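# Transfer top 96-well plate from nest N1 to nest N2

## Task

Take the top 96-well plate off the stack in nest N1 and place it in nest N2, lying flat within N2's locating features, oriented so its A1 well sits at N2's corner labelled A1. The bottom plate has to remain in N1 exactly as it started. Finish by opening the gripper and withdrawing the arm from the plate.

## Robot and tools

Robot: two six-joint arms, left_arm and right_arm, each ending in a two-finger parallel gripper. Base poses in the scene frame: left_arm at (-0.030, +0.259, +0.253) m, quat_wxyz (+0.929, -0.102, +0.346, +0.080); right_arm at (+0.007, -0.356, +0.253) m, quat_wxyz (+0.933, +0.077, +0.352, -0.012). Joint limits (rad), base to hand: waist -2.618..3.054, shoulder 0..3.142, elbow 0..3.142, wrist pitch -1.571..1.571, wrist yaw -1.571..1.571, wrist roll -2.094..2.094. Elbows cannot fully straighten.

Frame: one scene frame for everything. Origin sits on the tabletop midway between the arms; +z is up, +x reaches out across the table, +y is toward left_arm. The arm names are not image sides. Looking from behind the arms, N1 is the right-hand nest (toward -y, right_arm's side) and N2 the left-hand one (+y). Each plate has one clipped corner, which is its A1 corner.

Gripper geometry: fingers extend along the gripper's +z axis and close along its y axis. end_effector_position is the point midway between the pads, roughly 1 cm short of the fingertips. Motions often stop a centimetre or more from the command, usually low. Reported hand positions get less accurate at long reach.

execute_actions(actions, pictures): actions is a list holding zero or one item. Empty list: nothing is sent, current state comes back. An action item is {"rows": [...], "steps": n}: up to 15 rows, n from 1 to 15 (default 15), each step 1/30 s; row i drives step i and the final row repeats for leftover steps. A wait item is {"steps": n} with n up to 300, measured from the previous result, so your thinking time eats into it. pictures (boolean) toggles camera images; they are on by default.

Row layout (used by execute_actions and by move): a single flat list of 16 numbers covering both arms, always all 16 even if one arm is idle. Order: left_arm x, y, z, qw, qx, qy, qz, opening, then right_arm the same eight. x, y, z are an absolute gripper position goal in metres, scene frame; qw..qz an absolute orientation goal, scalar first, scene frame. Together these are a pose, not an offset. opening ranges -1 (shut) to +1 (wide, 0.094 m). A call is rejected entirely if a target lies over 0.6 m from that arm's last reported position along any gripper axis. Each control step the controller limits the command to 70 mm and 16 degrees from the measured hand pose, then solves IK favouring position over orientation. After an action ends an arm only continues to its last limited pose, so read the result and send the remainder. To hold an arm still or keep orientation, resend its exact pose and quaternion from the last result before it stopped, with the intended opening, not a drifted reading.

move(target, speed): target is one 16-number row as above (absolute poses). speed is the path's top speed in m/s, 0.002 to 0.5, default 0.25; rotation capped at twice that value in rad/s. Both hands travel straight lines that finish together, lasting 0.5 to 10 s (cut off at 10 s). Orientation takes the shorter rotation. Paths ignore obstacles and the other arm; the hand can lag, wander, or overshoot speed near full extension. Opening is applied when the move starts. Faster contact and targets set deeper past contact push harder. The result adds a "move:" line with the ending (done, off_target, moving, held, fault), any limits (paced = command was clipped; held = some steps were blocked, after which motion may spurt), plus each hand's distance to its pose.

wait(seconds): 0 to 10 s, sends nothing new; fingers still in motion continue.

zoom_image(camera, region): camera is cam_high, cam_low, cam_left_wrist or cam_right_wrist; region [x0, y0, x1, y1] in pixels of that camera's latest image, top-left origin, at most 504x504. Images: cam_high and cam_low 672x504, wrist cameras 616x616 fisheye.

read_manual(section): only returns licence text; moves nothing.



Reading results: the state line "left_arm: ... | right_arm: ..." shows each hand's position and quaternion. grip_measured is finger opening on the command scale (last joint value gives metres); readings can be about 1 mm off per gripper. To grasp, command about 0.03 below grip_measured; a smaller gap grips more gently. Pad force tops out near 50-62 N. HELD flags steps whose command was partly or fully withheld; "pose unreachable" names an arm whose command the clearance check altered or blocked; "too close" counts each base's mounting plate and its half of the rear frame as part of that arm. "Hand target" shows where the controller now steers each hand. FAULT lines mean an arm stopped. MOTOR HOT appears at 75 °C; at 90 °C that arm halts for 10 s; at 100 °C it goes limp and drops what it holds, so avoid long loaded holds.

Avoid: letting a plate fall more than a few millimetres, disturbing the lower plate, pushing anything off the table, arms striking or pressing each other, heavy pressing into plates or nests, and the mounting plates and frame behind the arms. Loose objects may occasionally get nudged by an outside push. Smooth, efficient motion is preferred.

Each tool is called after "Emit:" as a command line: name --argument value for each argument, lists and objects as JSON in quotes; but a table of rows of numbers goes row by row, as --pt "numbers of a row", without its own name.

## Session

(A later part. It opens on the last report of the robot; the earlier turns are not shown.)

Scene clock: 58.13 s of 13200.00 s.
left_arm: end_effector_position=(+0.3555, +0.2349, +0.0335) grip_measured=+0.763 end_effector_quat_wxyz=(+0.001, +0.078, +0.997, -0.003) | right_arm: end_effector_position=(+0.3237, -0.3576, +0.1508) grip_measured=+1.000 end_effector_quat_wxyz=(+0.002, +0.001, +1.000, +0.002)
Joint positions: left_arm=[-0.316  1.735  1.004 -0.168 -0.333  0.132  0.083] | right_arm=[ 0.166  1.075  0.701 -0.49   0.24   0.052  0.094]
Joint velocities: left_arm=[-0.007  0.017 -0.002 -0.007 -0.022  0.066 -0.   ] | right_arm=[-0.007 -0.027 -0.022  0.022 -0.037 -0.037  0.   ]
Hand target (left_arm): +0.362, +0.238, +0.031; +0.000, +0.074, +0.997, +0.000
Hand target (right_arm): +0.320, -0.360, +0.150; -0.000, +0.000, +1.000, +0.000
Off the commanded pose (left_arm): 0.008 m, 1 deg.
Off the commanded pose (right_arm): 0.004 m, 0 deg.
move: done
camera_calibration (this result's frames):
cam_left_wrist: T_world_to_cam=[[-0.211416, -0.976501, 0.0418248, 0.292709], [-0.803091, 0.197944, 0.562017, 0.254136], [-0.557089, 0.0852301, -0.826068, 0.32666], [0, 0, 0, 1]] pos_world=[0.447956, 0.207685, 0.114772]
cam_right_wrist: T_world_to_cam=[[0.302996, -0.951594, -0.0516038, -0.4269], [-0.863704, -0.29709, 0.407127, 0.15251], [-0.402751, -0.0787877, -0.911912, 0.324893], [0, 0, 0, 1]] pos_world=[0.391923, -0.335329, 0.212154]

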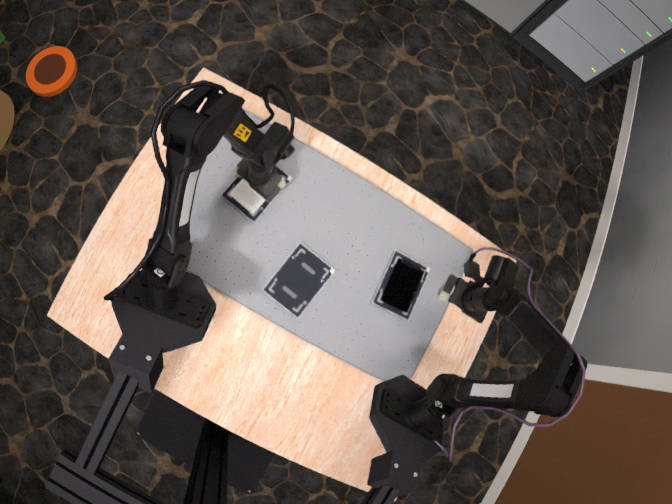

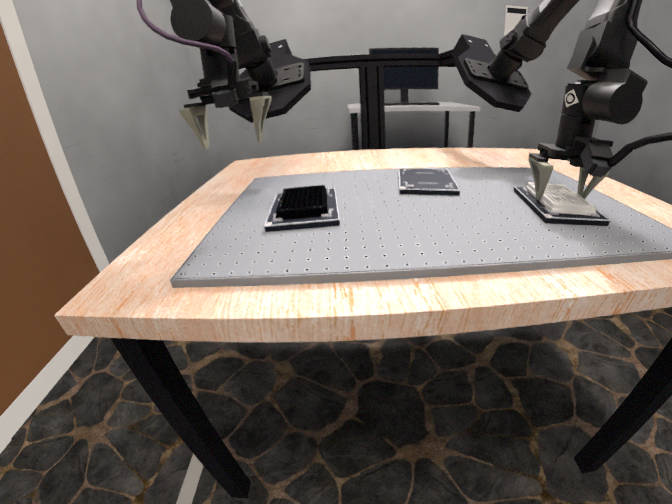

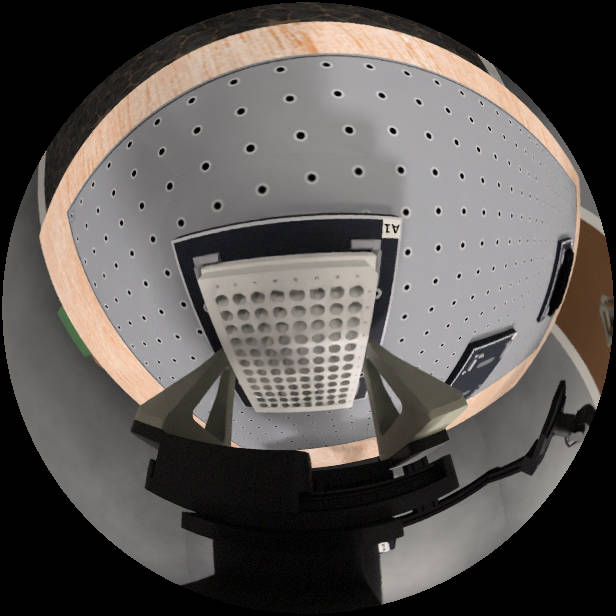

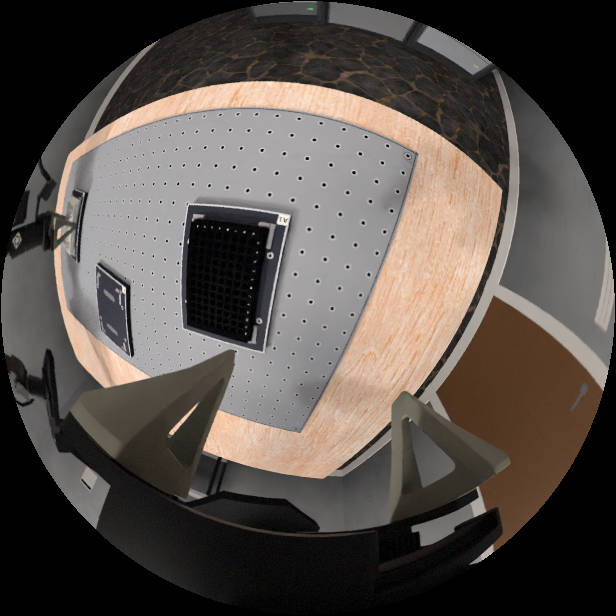

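Emit:
move --target '[0.365,0.238,0.031,0.012,0.070,0.9975,0,0.72,0.32,-0.36,0.15,0,0,1,0,1]' --speed 0.015

Emit:
zoom_image --camera "cam_left_wrist" --region '[170, 210, 410, 330]'

Emit:
zoom_image --camera "cam_low" --region '[500, 150, 620, 240]'

Scene clock: 59.83 s of 13200.00 s.
left_arm: end_effector_position=(+0.3559, +0.2348, +0.0335) grip_measured=+0.763 end_effector_quat_wxyz=(+0.002, +0.078, +0.997, -0.003) | right_arm: end_effector_position=(+0.3237, -0.3576, +0.1508) grip_measured=+1.000 end_effector_quat_wxyz=(+0.002, +0.001, +1.000, +0.002)
Joint positions: left_arm=[-0.316  1.735  1.004 -0.167 -0.333  0.132  0.083] | right_arm=[ 0.166  1.075  0.701 -0.49   0.24   0.052  0.094]
Joint velocities: left_arm=[-0.002  0.007  0.007  0.037 -0.022  0.022 -0.   ] | right_arm=[-0.002  0.002  0.012  0.051 -0.007  0.081  0.   ]
Hand target (left_arm): +0.365, +0.238, +0.031; +0.012, +0.070, +0.997, -0.000
Hand target (right_arm): +0.320, -0.360, +0.150; -0.000, +0.000, +1.000, +0.000
Off the commanded pose (left_arm): 0.010 m, 1 deg.
Off the commanded pose (right_arm): 0.004 m, 0 deg.
move: done
camera_calibration (this result's frames):
cam_left_wrist: T_world_to_cam=[[-0.210981, -0.97659, 0.0419307, 0.292574], [-0.803994, 0.197771, 0.560786, 0.254844], [-0.555951, 0.0846031, -0.826899, 0.32664], [0, 0, 0, 1]] pos_world=[0.448216, 0.207689, 0.114917]
cam_right_wrist: T_world_to_cam=[[0.302996, -0.951594, -0.0516038, -0.4269], [-0.863704, -0.29709, 0.407127, 0.15251], [-0.402751, -0.0787877, -0.911912, 0.324893], [0, 0, 0, 1]] pos_world=[0.391923, -0.335329, 0.212154]

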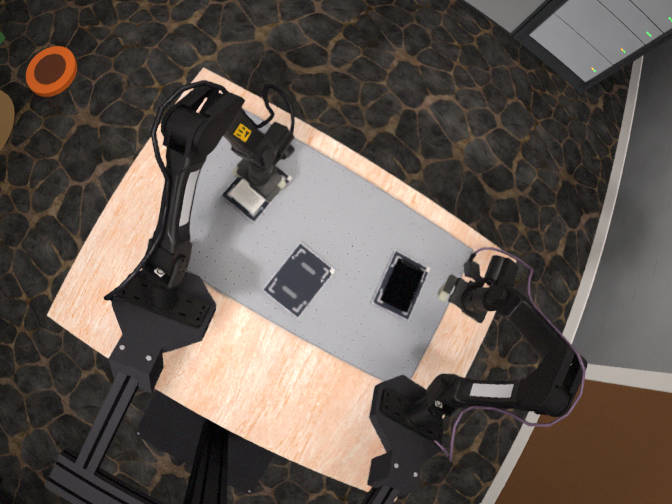

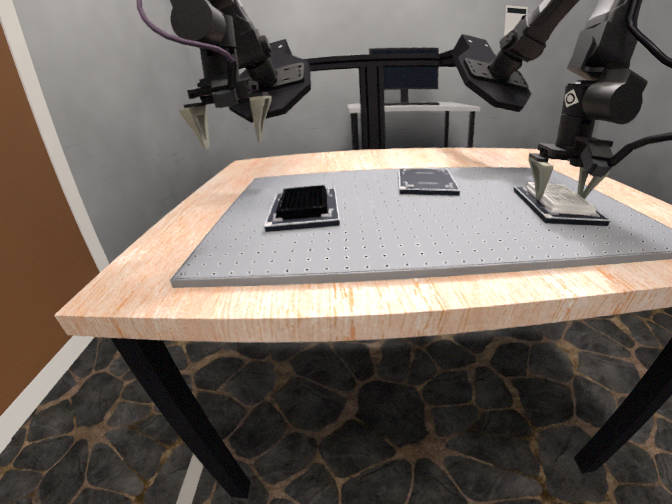

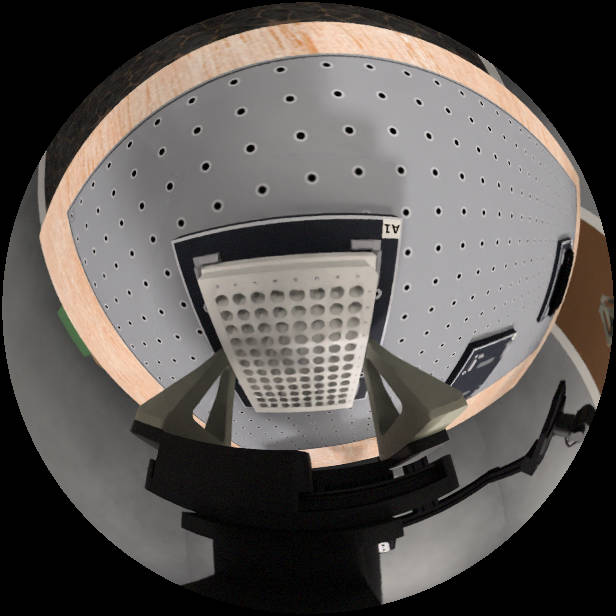

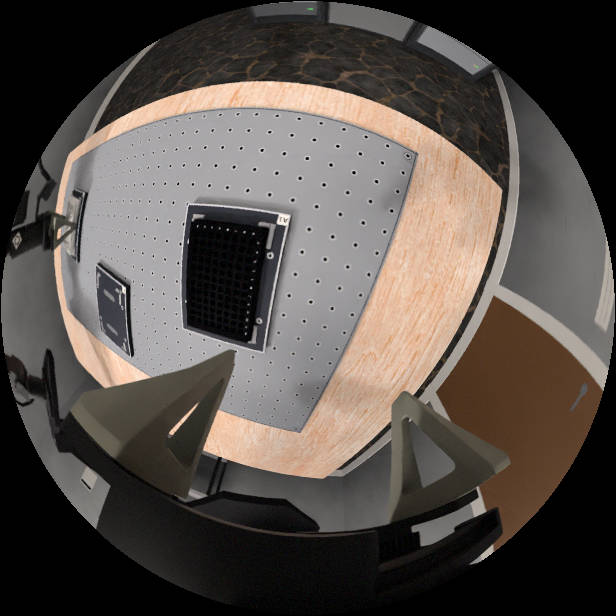

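Region (170, 210, 410, 330) of cam_left_wrist's 616x616 image, scaled by 2.100, with more detail than that image has.

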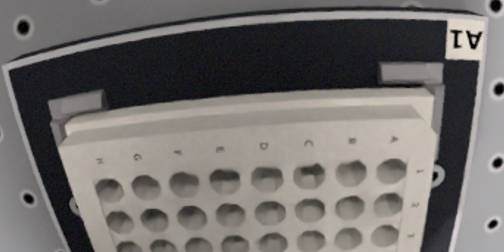

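Region (500, 150, 620, 240) of cam_low's 672x504 image, scaled by 4.200, with more detail than that image has; it fills the top 378 rows of this view, and the rest is white.

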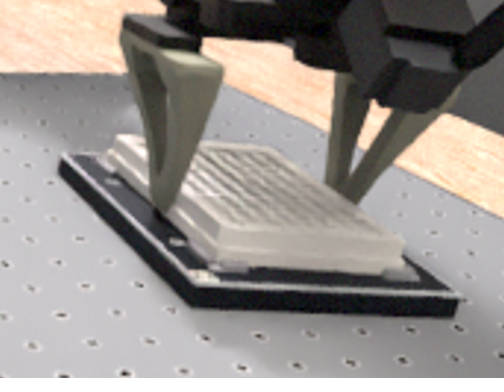

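Emit:
move --target '[0.369,0.239,0.036,0.0,0.073,0.9973,0,0.72,0.32,-0.36,0.15,0,0,1,0,1]' --speed 0.05

Emit:
zoom_image --camera "cam_left_wrist" --region '[170,210,410,330]'

Scene clock: 61.90 s of 13200.00 s.
left_arm: end_effector_position=(+0.3575, +0.2350, +0.0364) grip_measured=+0.763 end_effector_quat_wxyz=(-0.008, +0.080, +0.997, -0.006) | right_arm: end_effector_position=(+0.3237, -0.3576, +0.1508) grip_measured=+1.000 end_effector_quat_wxyz=(+0.002, +0.001, +1.000, +0.002)
Joint positions: left_arm=[-0.316  1.735  1.032 -0.216 -0.329  0.13   0.083] | right_arm=[ 0.166  1.075  0.701 -0.49   0.24   0.052  0.094]
Joint velocities: left_arm=[ 0.002  0.012  0.042  0.051 -0.037  0.007 -0.   ] | right_arm=[-0.012 -0.007  0.002 -0.007 -0.007 -0.081  0.   ]
Hand target (left_arm): +0.369, +0.239, +0.036; -0.000, +0.073, +0.997, -0.000
Hand target (right_arm): +0.320, -0.360, +0.150; -0.000, +0.000, +1.000, +0.000
Off the commanded pose (left_arm): 0.012 m, 1 deg.
Off the commanded pose (right_arm): 0.004 m, 0 deg.
move: off_target (left_arm)
camera_calibration (this result's frames):
cam_left_wrist: T_world_to_cam=[[-0.215366, -0.975264, 0.0497721, 0.293965], [-0.791588, 0.204198, 0.575927, 0.247967], [-0.571844, 0.0846364, -0.815984, 0.335123], [0, 0, 0, 1]] pos_world=[0.451236, 0.207696, 0.116013]
cam_right_wrist: T_world_to_cam=[[0.302996, -0.951594, -0.0516038, -0.4269], [-0.863704, -0.29709, 0.407127, 0.15251], [-0.402751, -0.0787877, -0.911912, 0.324893], [0, 0, 0, 1]] pos_world=[0.391923, -0.335329, 0.212154]

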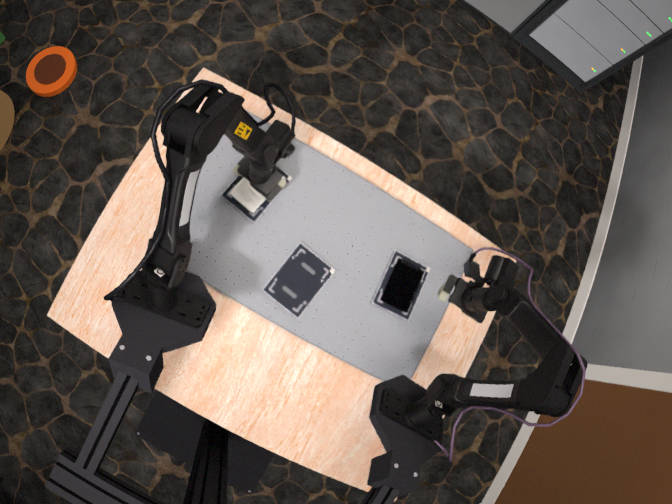

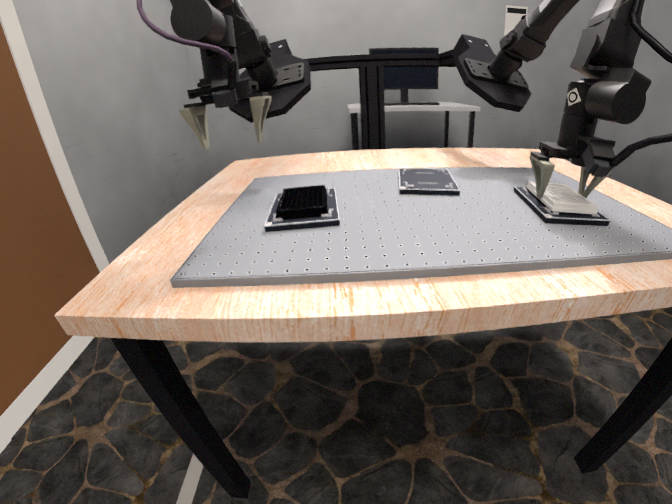

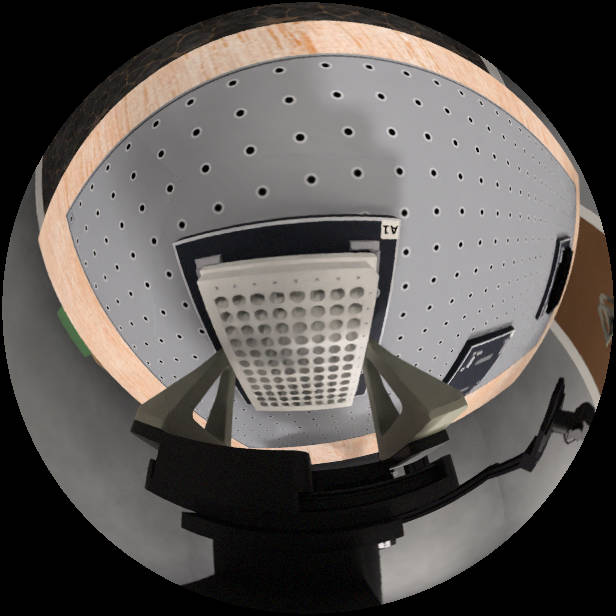

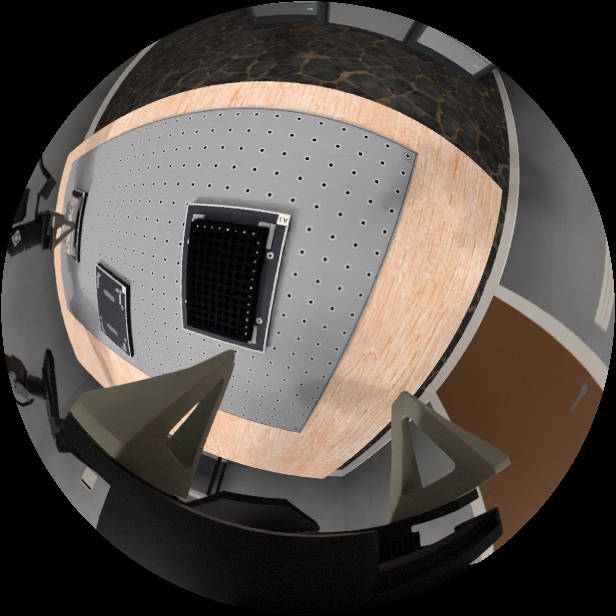

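Region (170, 210, 410, 330) of cam_left_wrist's 616x616 image, scaled by 2.100, with more detail than that image has.

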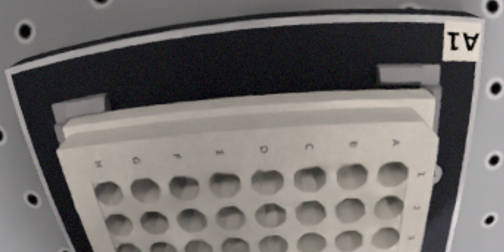

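Emit:
move --target '[0.368,0.240,0.029,0.0,0.071,0.9975,0,0.72,0.32,-0.36,0.15,0,0,1,0,1]' --speed 0.02

Emit:
zoom_image --camera "cam_left_wrist" --region '[170,210,410,330]'

Emit:
zoom_image --camera "cam_low" --region '[500,150,620,240]'

Scene clock: 64.30 s of 13200.00 s.
left_arm: end_effector_position=(+0.3561, +0.2355, +0.0343) grip_measured=+0.763 end_effector_quat_wxyz=(-0.010, +0.079, +0.997, -0.006) | right_arm: end_effector_position=(+0.3237, -0.3576, +0.1508) grip_measured=+1.000 end_effector_quat_wxyz=(+0.002, +0.001, +1.000, +0.002)
Joint positions: left_arm=[-0.313  1.741  1.033 -0.216 -0.326  0.129  0.083] | right_arm=[ 0.166  1.075  0.701 -0.49   0.24   0.052  0.094]
Joint velocities: left_arm=[ 0.002  0.012  0.012  0.007 -0.007 -0.007 -0.001] | right_arm=[-0.002  0.007 -0.002 -0.051 -0.051 -0.037  0.   ]
Hand target (left_arm): +0.368, +0.240, +0.029; -0.000, +0.071, +0.997, +0.000
Hand target (right_arm): +0.320, -0.360, +0.150; -0.000, +0.000, +1.000, +0.000
Off the commanded pose (left_arm): 0.014 m, 2 deg.
Off the commanded pose (right_arm): 0.004 m, 0 deg.
move: off_target (left_arm)
camera_calibration (this result's frames):
cam_left_wrist: T_world_to_cam=[[-0.212651, -0.975773, 0.0514423, 0.293367], [-0.789001, 0.202528, 0.580052, 0.247267], [-0.576417, 0.0827605, -0.812954, 0.334565], [0, 0, 0, 1]] pos_world=[0.450327, 0.208493, 0.113467]
cam_right_wrist: T_world_to_cam=[[0.302996, -0.951594, -0.0516038, -0.4269], [-0.863704, -0.29709, 0.407127, 0.15251], [-0.402751, -0.0787877, -0.911912, 0.324893], [0, 0, 0, 1]] pos_world=[0.391923, -0.335329, 0.212154]

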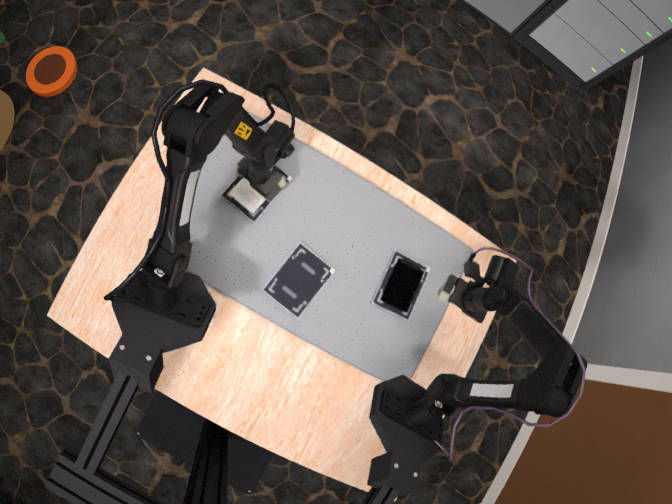

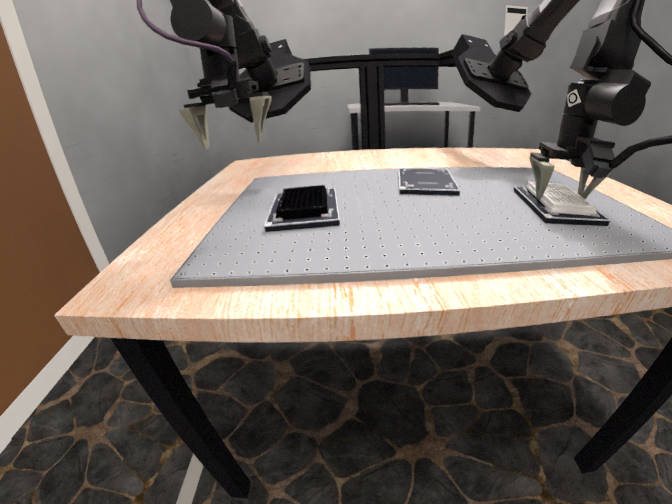

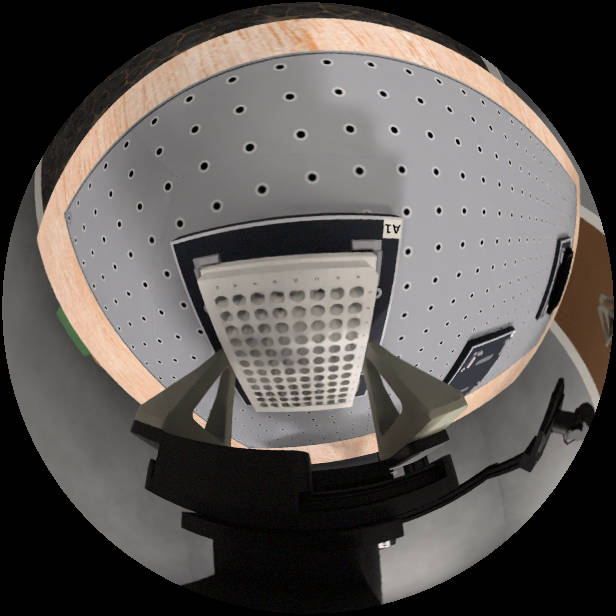

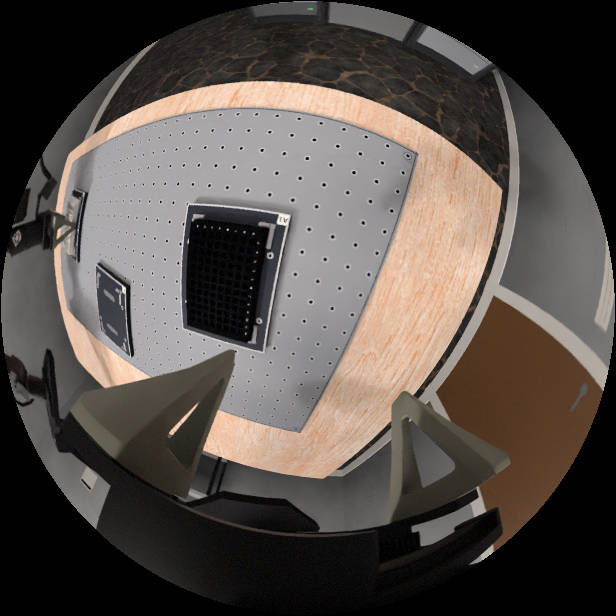

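Region (170, 210, 410, 330) of cam_left_wrist's 616x616 image, scaled by 2.100, with more detail than that image has.

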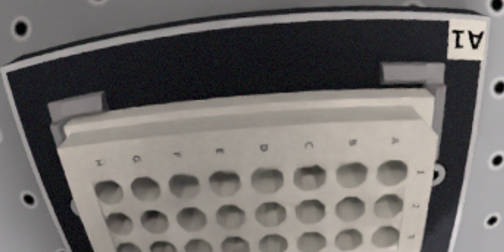

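Region (500, 150, 620, 240) of cam_low's 672x504 image, scaled by 4.200, with more detail than that image has; it fills the top 378 rows of this view, and the rest is white.

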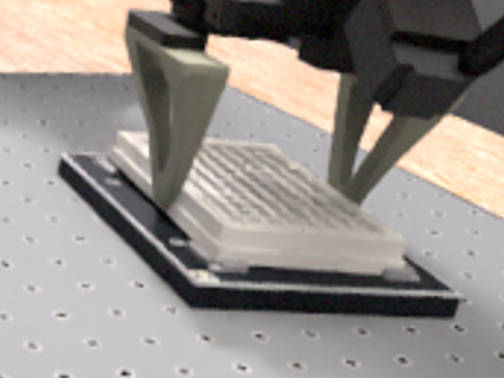

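Emit:
move --target '[0.366,0.239,0.034,0.0,0.075,0.9972,0,1,0.32,-0.36,0.15,0,0,1,0,1]'

Emit:
move --target '[0.30,0.24,0.12,0.0,0.075,0.9972,0,1,0.32,-0.36,0.15,0,0,1,0,1]' --speed 0.15

Emit:
zoom_image --camera "cam_left_wrist" --region '[200,200,420,420]'

Emit:
zoom_image --camera "cam_low" --region '[500,150,620,240]'

Scene clock: 65.37 s of 13200.00 s.
left_arm: end_effector_position=(+0.3561, +0.2357, +0.0343) grip_measured=+1.000 end_effector_quat_wxyz=(-0.010, +0.079, +0.997, -0.006) | right_arm: end_effector_position=(+0.3237, -0.3576, +0.1508) grip_measured=+1.000 end_effector_quat_wxyz=(+0.002, +0.001, +1.000, +0.002)
Joint positions: left_arm=[-0.313  1.741  1.033 -0.216 -0.326  0.129  0.094] | right_arm=[ 0.166  1.075  0.701 -0.49   0.24   0.052  0.094]
Joint velocities: left_arm=[ 0.007  0.002 -0.002 -0.007  0.051 -0.022  0.   ] | right_arm=[ 0.017  0.002 -0.012  0.037 -0.007 -0.007  0.   ]
Hand target (left_arm): +0.366, +0.239, +0.034; -0.000, +0.075, +0.997, +0.000
Hand target (right_arm): +0.320, -0.360, +0.150; -0.000, +0.000, +1.000, +0.000
Off the commanded pose (left_arm): 0.010 m, 1 deg.
Off the commanded pose (right_arm): 0.004 m, 0 deg.
move: done
camera_calibration (this result's frames):
cam_left_wrist: T_world_to_cam=[[-0.212668, -0.975809, 0.0506936, 0.293541], [-0.789011, 0.202098, 0.580188, 0.247343], [-0.576398, 0.0833896, -0.812903, 0.334398], [0, 0, 0, 1]] pos_world=[0.450329, 0.208567, 0.113447]
cam_right_wrist: T_world_to_cam=[[0.302996, -0.951594, -0.0516038, -0.4269], [-0.863704, -0.29709, 0.407127, 0.15251], [-0.402751, -0.0787877, -0.911912, 0.324893], [0, 0, 0, 1]] pos_world=[0.391923, -0.335329, 0.212154]

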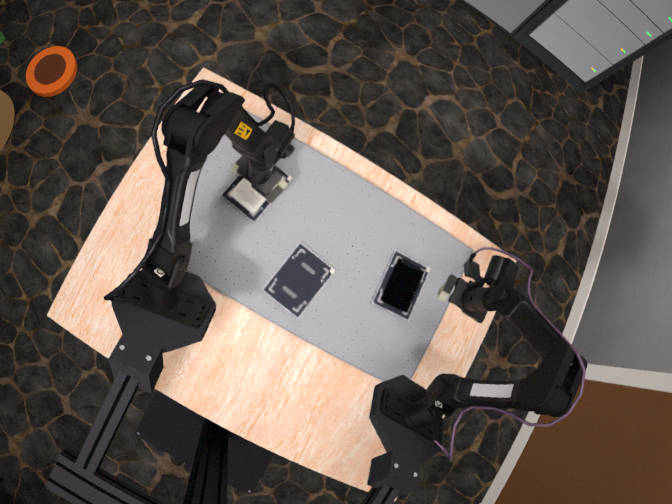

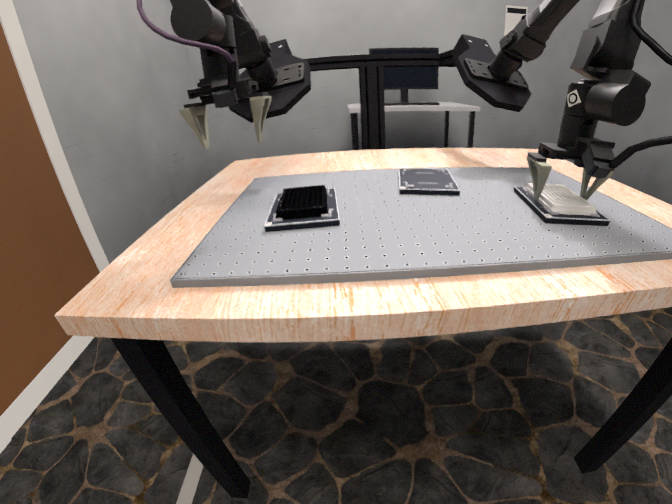

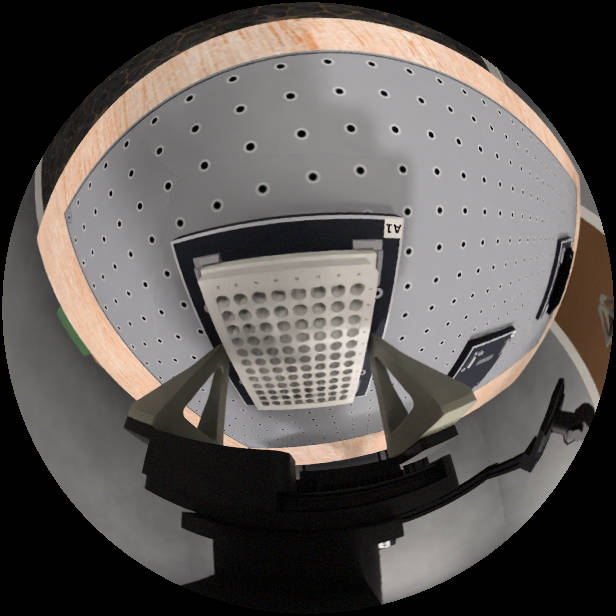

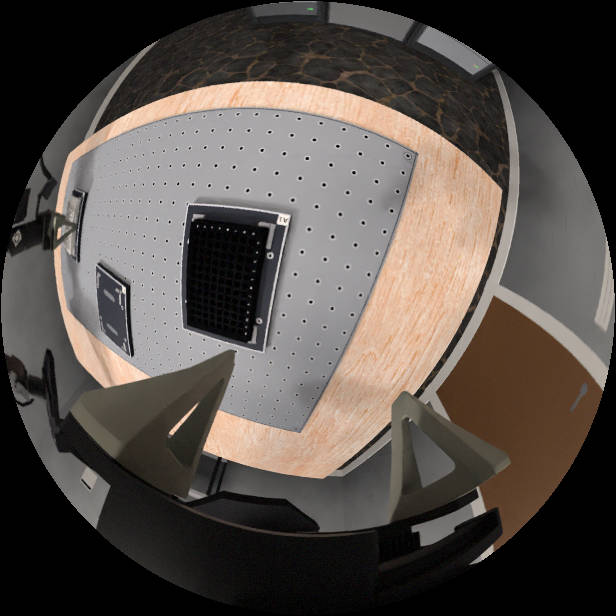

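Scene clock: 66.63 s of 13200.00 s.
left_arm: end_effector_position=(+0.3143, +0.2414, +0.1210) grip_measured=+1.000 end_effector_quat_wxyz=(+0.012, +0.070, +0.998, -0.000) | right_arm: end_effector_position=(+0.3237, -0.3576, +0.1508) grip_measured=+1.000 end_effector_quat_wxyz=(+0.002, +0.001, +1.000, +0.002)
Joint positions: left_arm=[-0.418  1.339  0.787 -0.355 -0.401  0.038  0.094] | right_arm=[ 0.166  1.075  0.701 -0.49   0.24   0.052  0.094]
Joint velocities: left_arm=[-0.012  0.002 -0.007 -0.081 -0.051  0.022  0.   ] | right_arm=[-0.002 -0.002  0.007 -0.051 -0.051  0.066  0.   ]
Hand target (left_arm): +0.302, +0.239, +0.121; +0.001, +0.075, +0.997, +0.000
Hand target (right_arm): +0.320, -0.360, +0.150; -0.000, +0.000, +1.000, +0.000
Off the commanded pose (left_arm): 0.014 m, 2 deg.
Off the commanded pose (right_arm): 0.004 m, 0 deg.
move: off_target (left_arm)
camera_calibration (this result's frames):
cam_left_wrist: T_world_to_cam=[[-0.195873, -0.980046, 0.0338181, 0.28362], [-0.818543, 0.182391, 0.544721, 0.18125], [-0.540019, 0.0790144, -0.837935, 0.372992], [0, 0, 0, 1]] pos_world=[0.405337, 0.215431, 0.204221]
cam_right_wrist: T_world_to_cam=[[0.302996, -0.951594, -0.0516038, -0.4269], [-0.863704, -0.29709, 0.407127, 0.15251], [-0.402751, -0.0787877, -0.911912, 0.324893], [0, 0, 0, 1]] pos_world=[0.391923, -0.335329, 0.212154]

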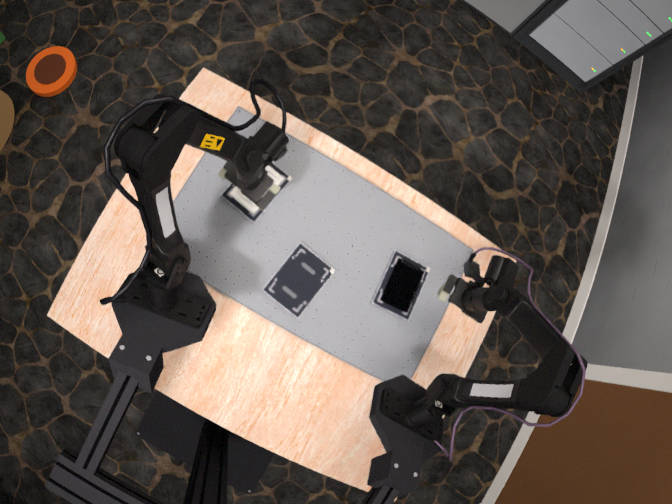

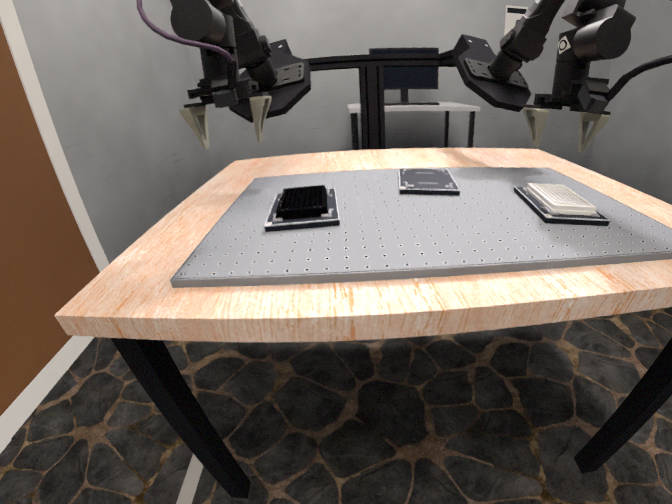

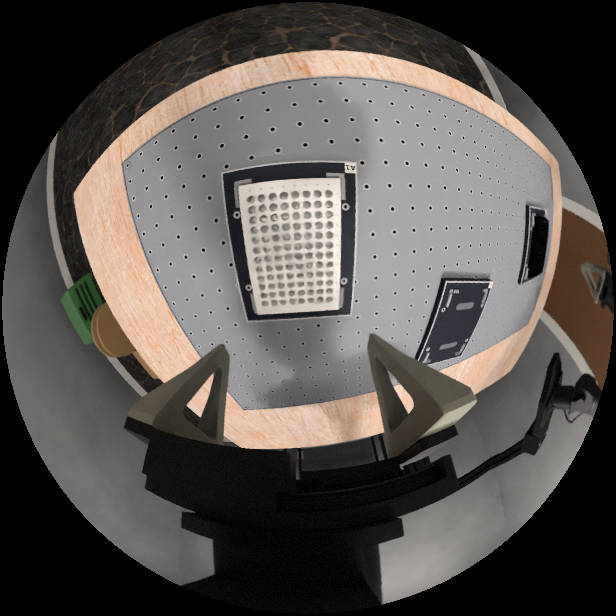

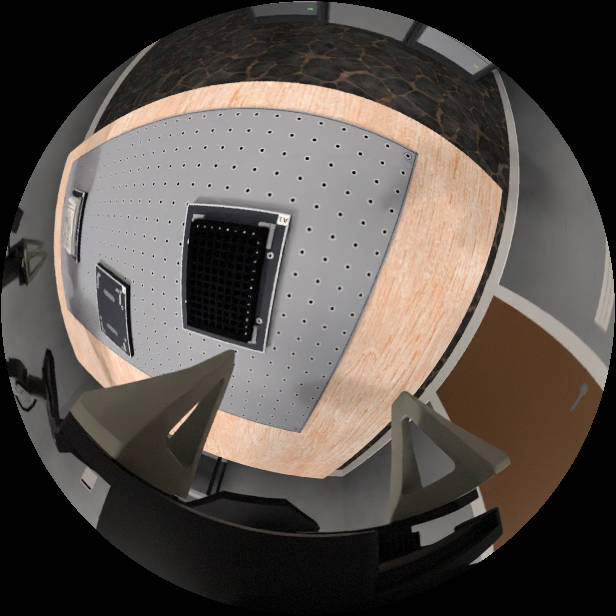

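Region (200, 200, 420, 420) of cam_left_wrist's 616x616 image, scaled by 2.291, with more detail than that image has.

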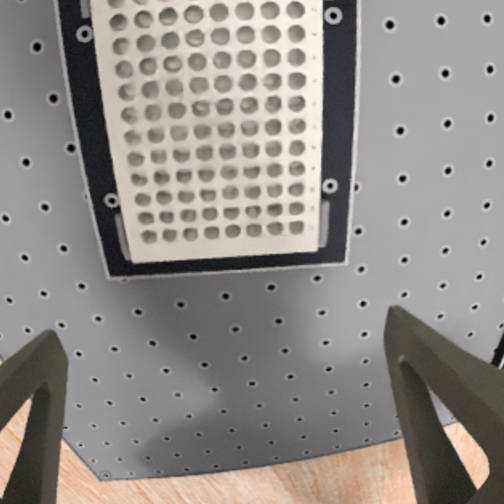

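Region (500, 150, 620, 240) of cam_low's 672x504 image, scaled by 4.200, with more detail than that image has; it fills the top 378 rows of this view, and the rest is white.

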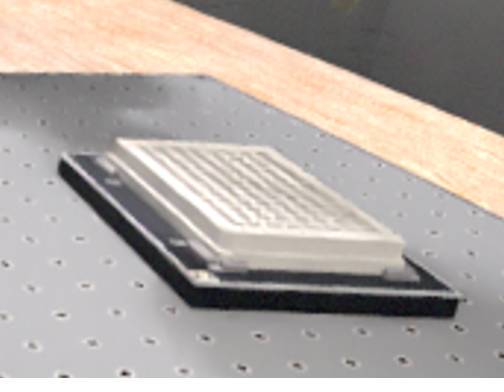

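Emit:
move --target '[0.19,0.22,0.08,0.0,0.075,0.9972,0,-1,0.32,-0.36,0.15,0,0,1,0,1]'

Emit:
zoom_image --camera "cam_left_wrist" --region '[180,80,420,260]'

Emit:
zoom_image --camera "cam_high" --region '[210,150,300,230]'

Scene clock: 68.57 s of 13200.00 s.
left_arm: end_effector_position=(+0.2017, +0.2207, +0.0828) grip_measured=-0.984 end_effector_quat_wxyz=(+0.009, +0.069, +0.998, -0.002) | right_arm: end_effector_position=(+0.3237, -0.3576, +0.1508) grip_measured=+1.000 end_effector_quat_wxyz=(+0.002, +0.001, +1.000, +0.002)
Joint positions: left_arm=[-0.5    1.369  0.331  0.096 -0.447 -0.037  0.001] | right_arm=[ 0.166  1.075  0.701 -0.49   0.24   0.052  0.094]
Joint velocities: left_arm=[-0.017 -0.017 -0.002  0.007 -0.007 -0.007  0.001] | right_arm=[-0.002 -0.027 -0.012 -0.066 -0.051  0.007  0.   ]
Hand target (left_arm): +0.190, +0.219, +0.081; -0.000, +0.075, +0.997, +0.000
Hand target (right_arm): +0.320, -0.360, +0.150; -0.000, +0.000, +1.000, +0.000
Off the commanded pose (left_arm): 0.012 m, 1 deg.
Off the commanded pose (right_arm): 0.004 m, 0 deg.
move: off_target (left_arm)
camera_calibration (this result's frames):
cam_left_wrist: T_world_to_cam=[[-0.195345, -0.980016, 0.0375463, 0.242178], [-0.815377, 0.183564, 0.549058, 0.1124], [-0.544977, 0.0766414, -0.834941, 0.283038], [0, 0, 0, 1]] pos_world=[0.293206, 0.195013, 0.165513]
cam_right_wrist: T_world_to_cam=[[0.302996, -0.951594, -0.0516038, -0.4269], [-0.863704, -0.29709, 0.407127, 0.15251], [-0.402751, -0.0787877, -0.911912, 0.324893], [0, 0, 0, 1]] pos_world=[0.391923, -0.335329, 0.212154]

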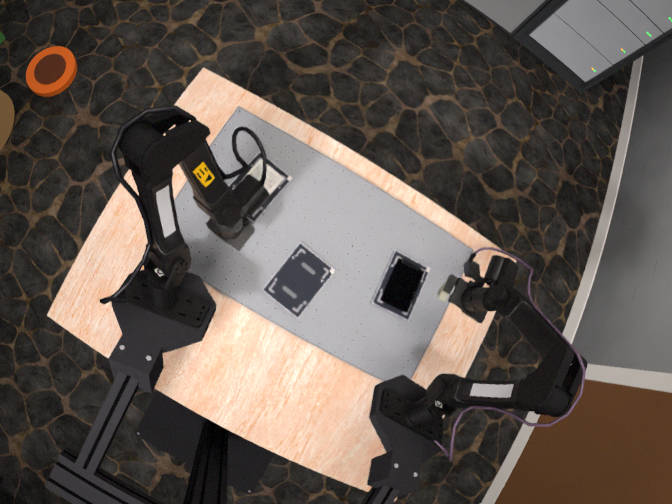

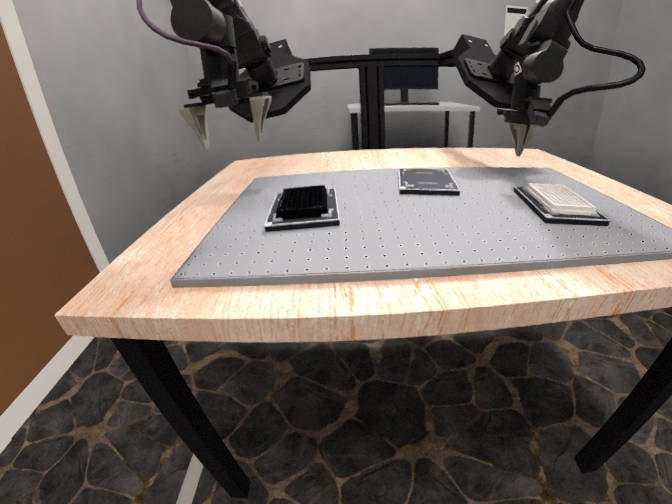

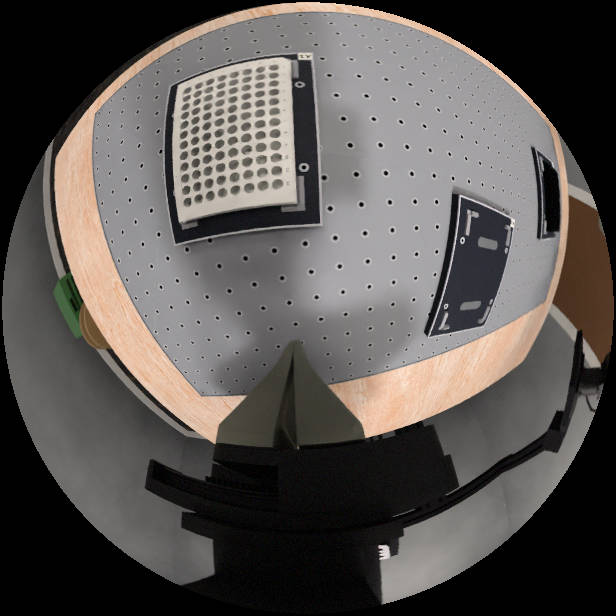

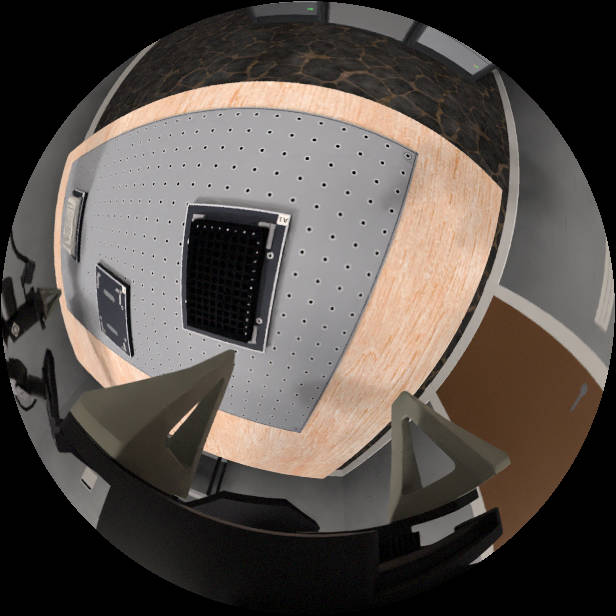

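Region (180, 80, 420, 260) of cam_left_wrist's 616x616 image, scaled by 2.100, with more detail than that image has; it fills the top 378 rows of this view, and the rest is white.

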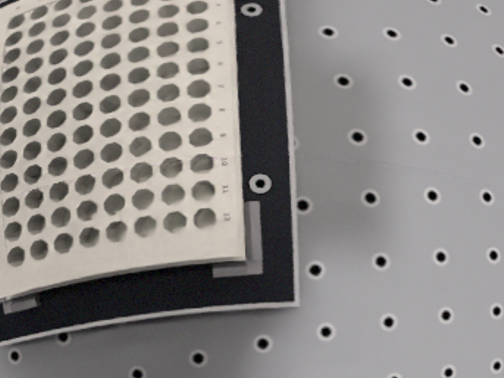

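Region (210, 150, 300, 230) of cam_high's 672x504 image, scaled by 5.600, with more detail than that image has.

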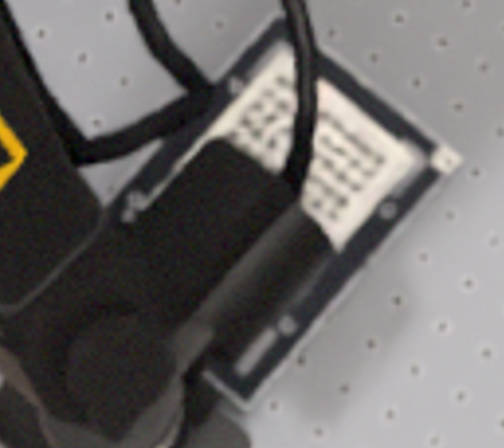

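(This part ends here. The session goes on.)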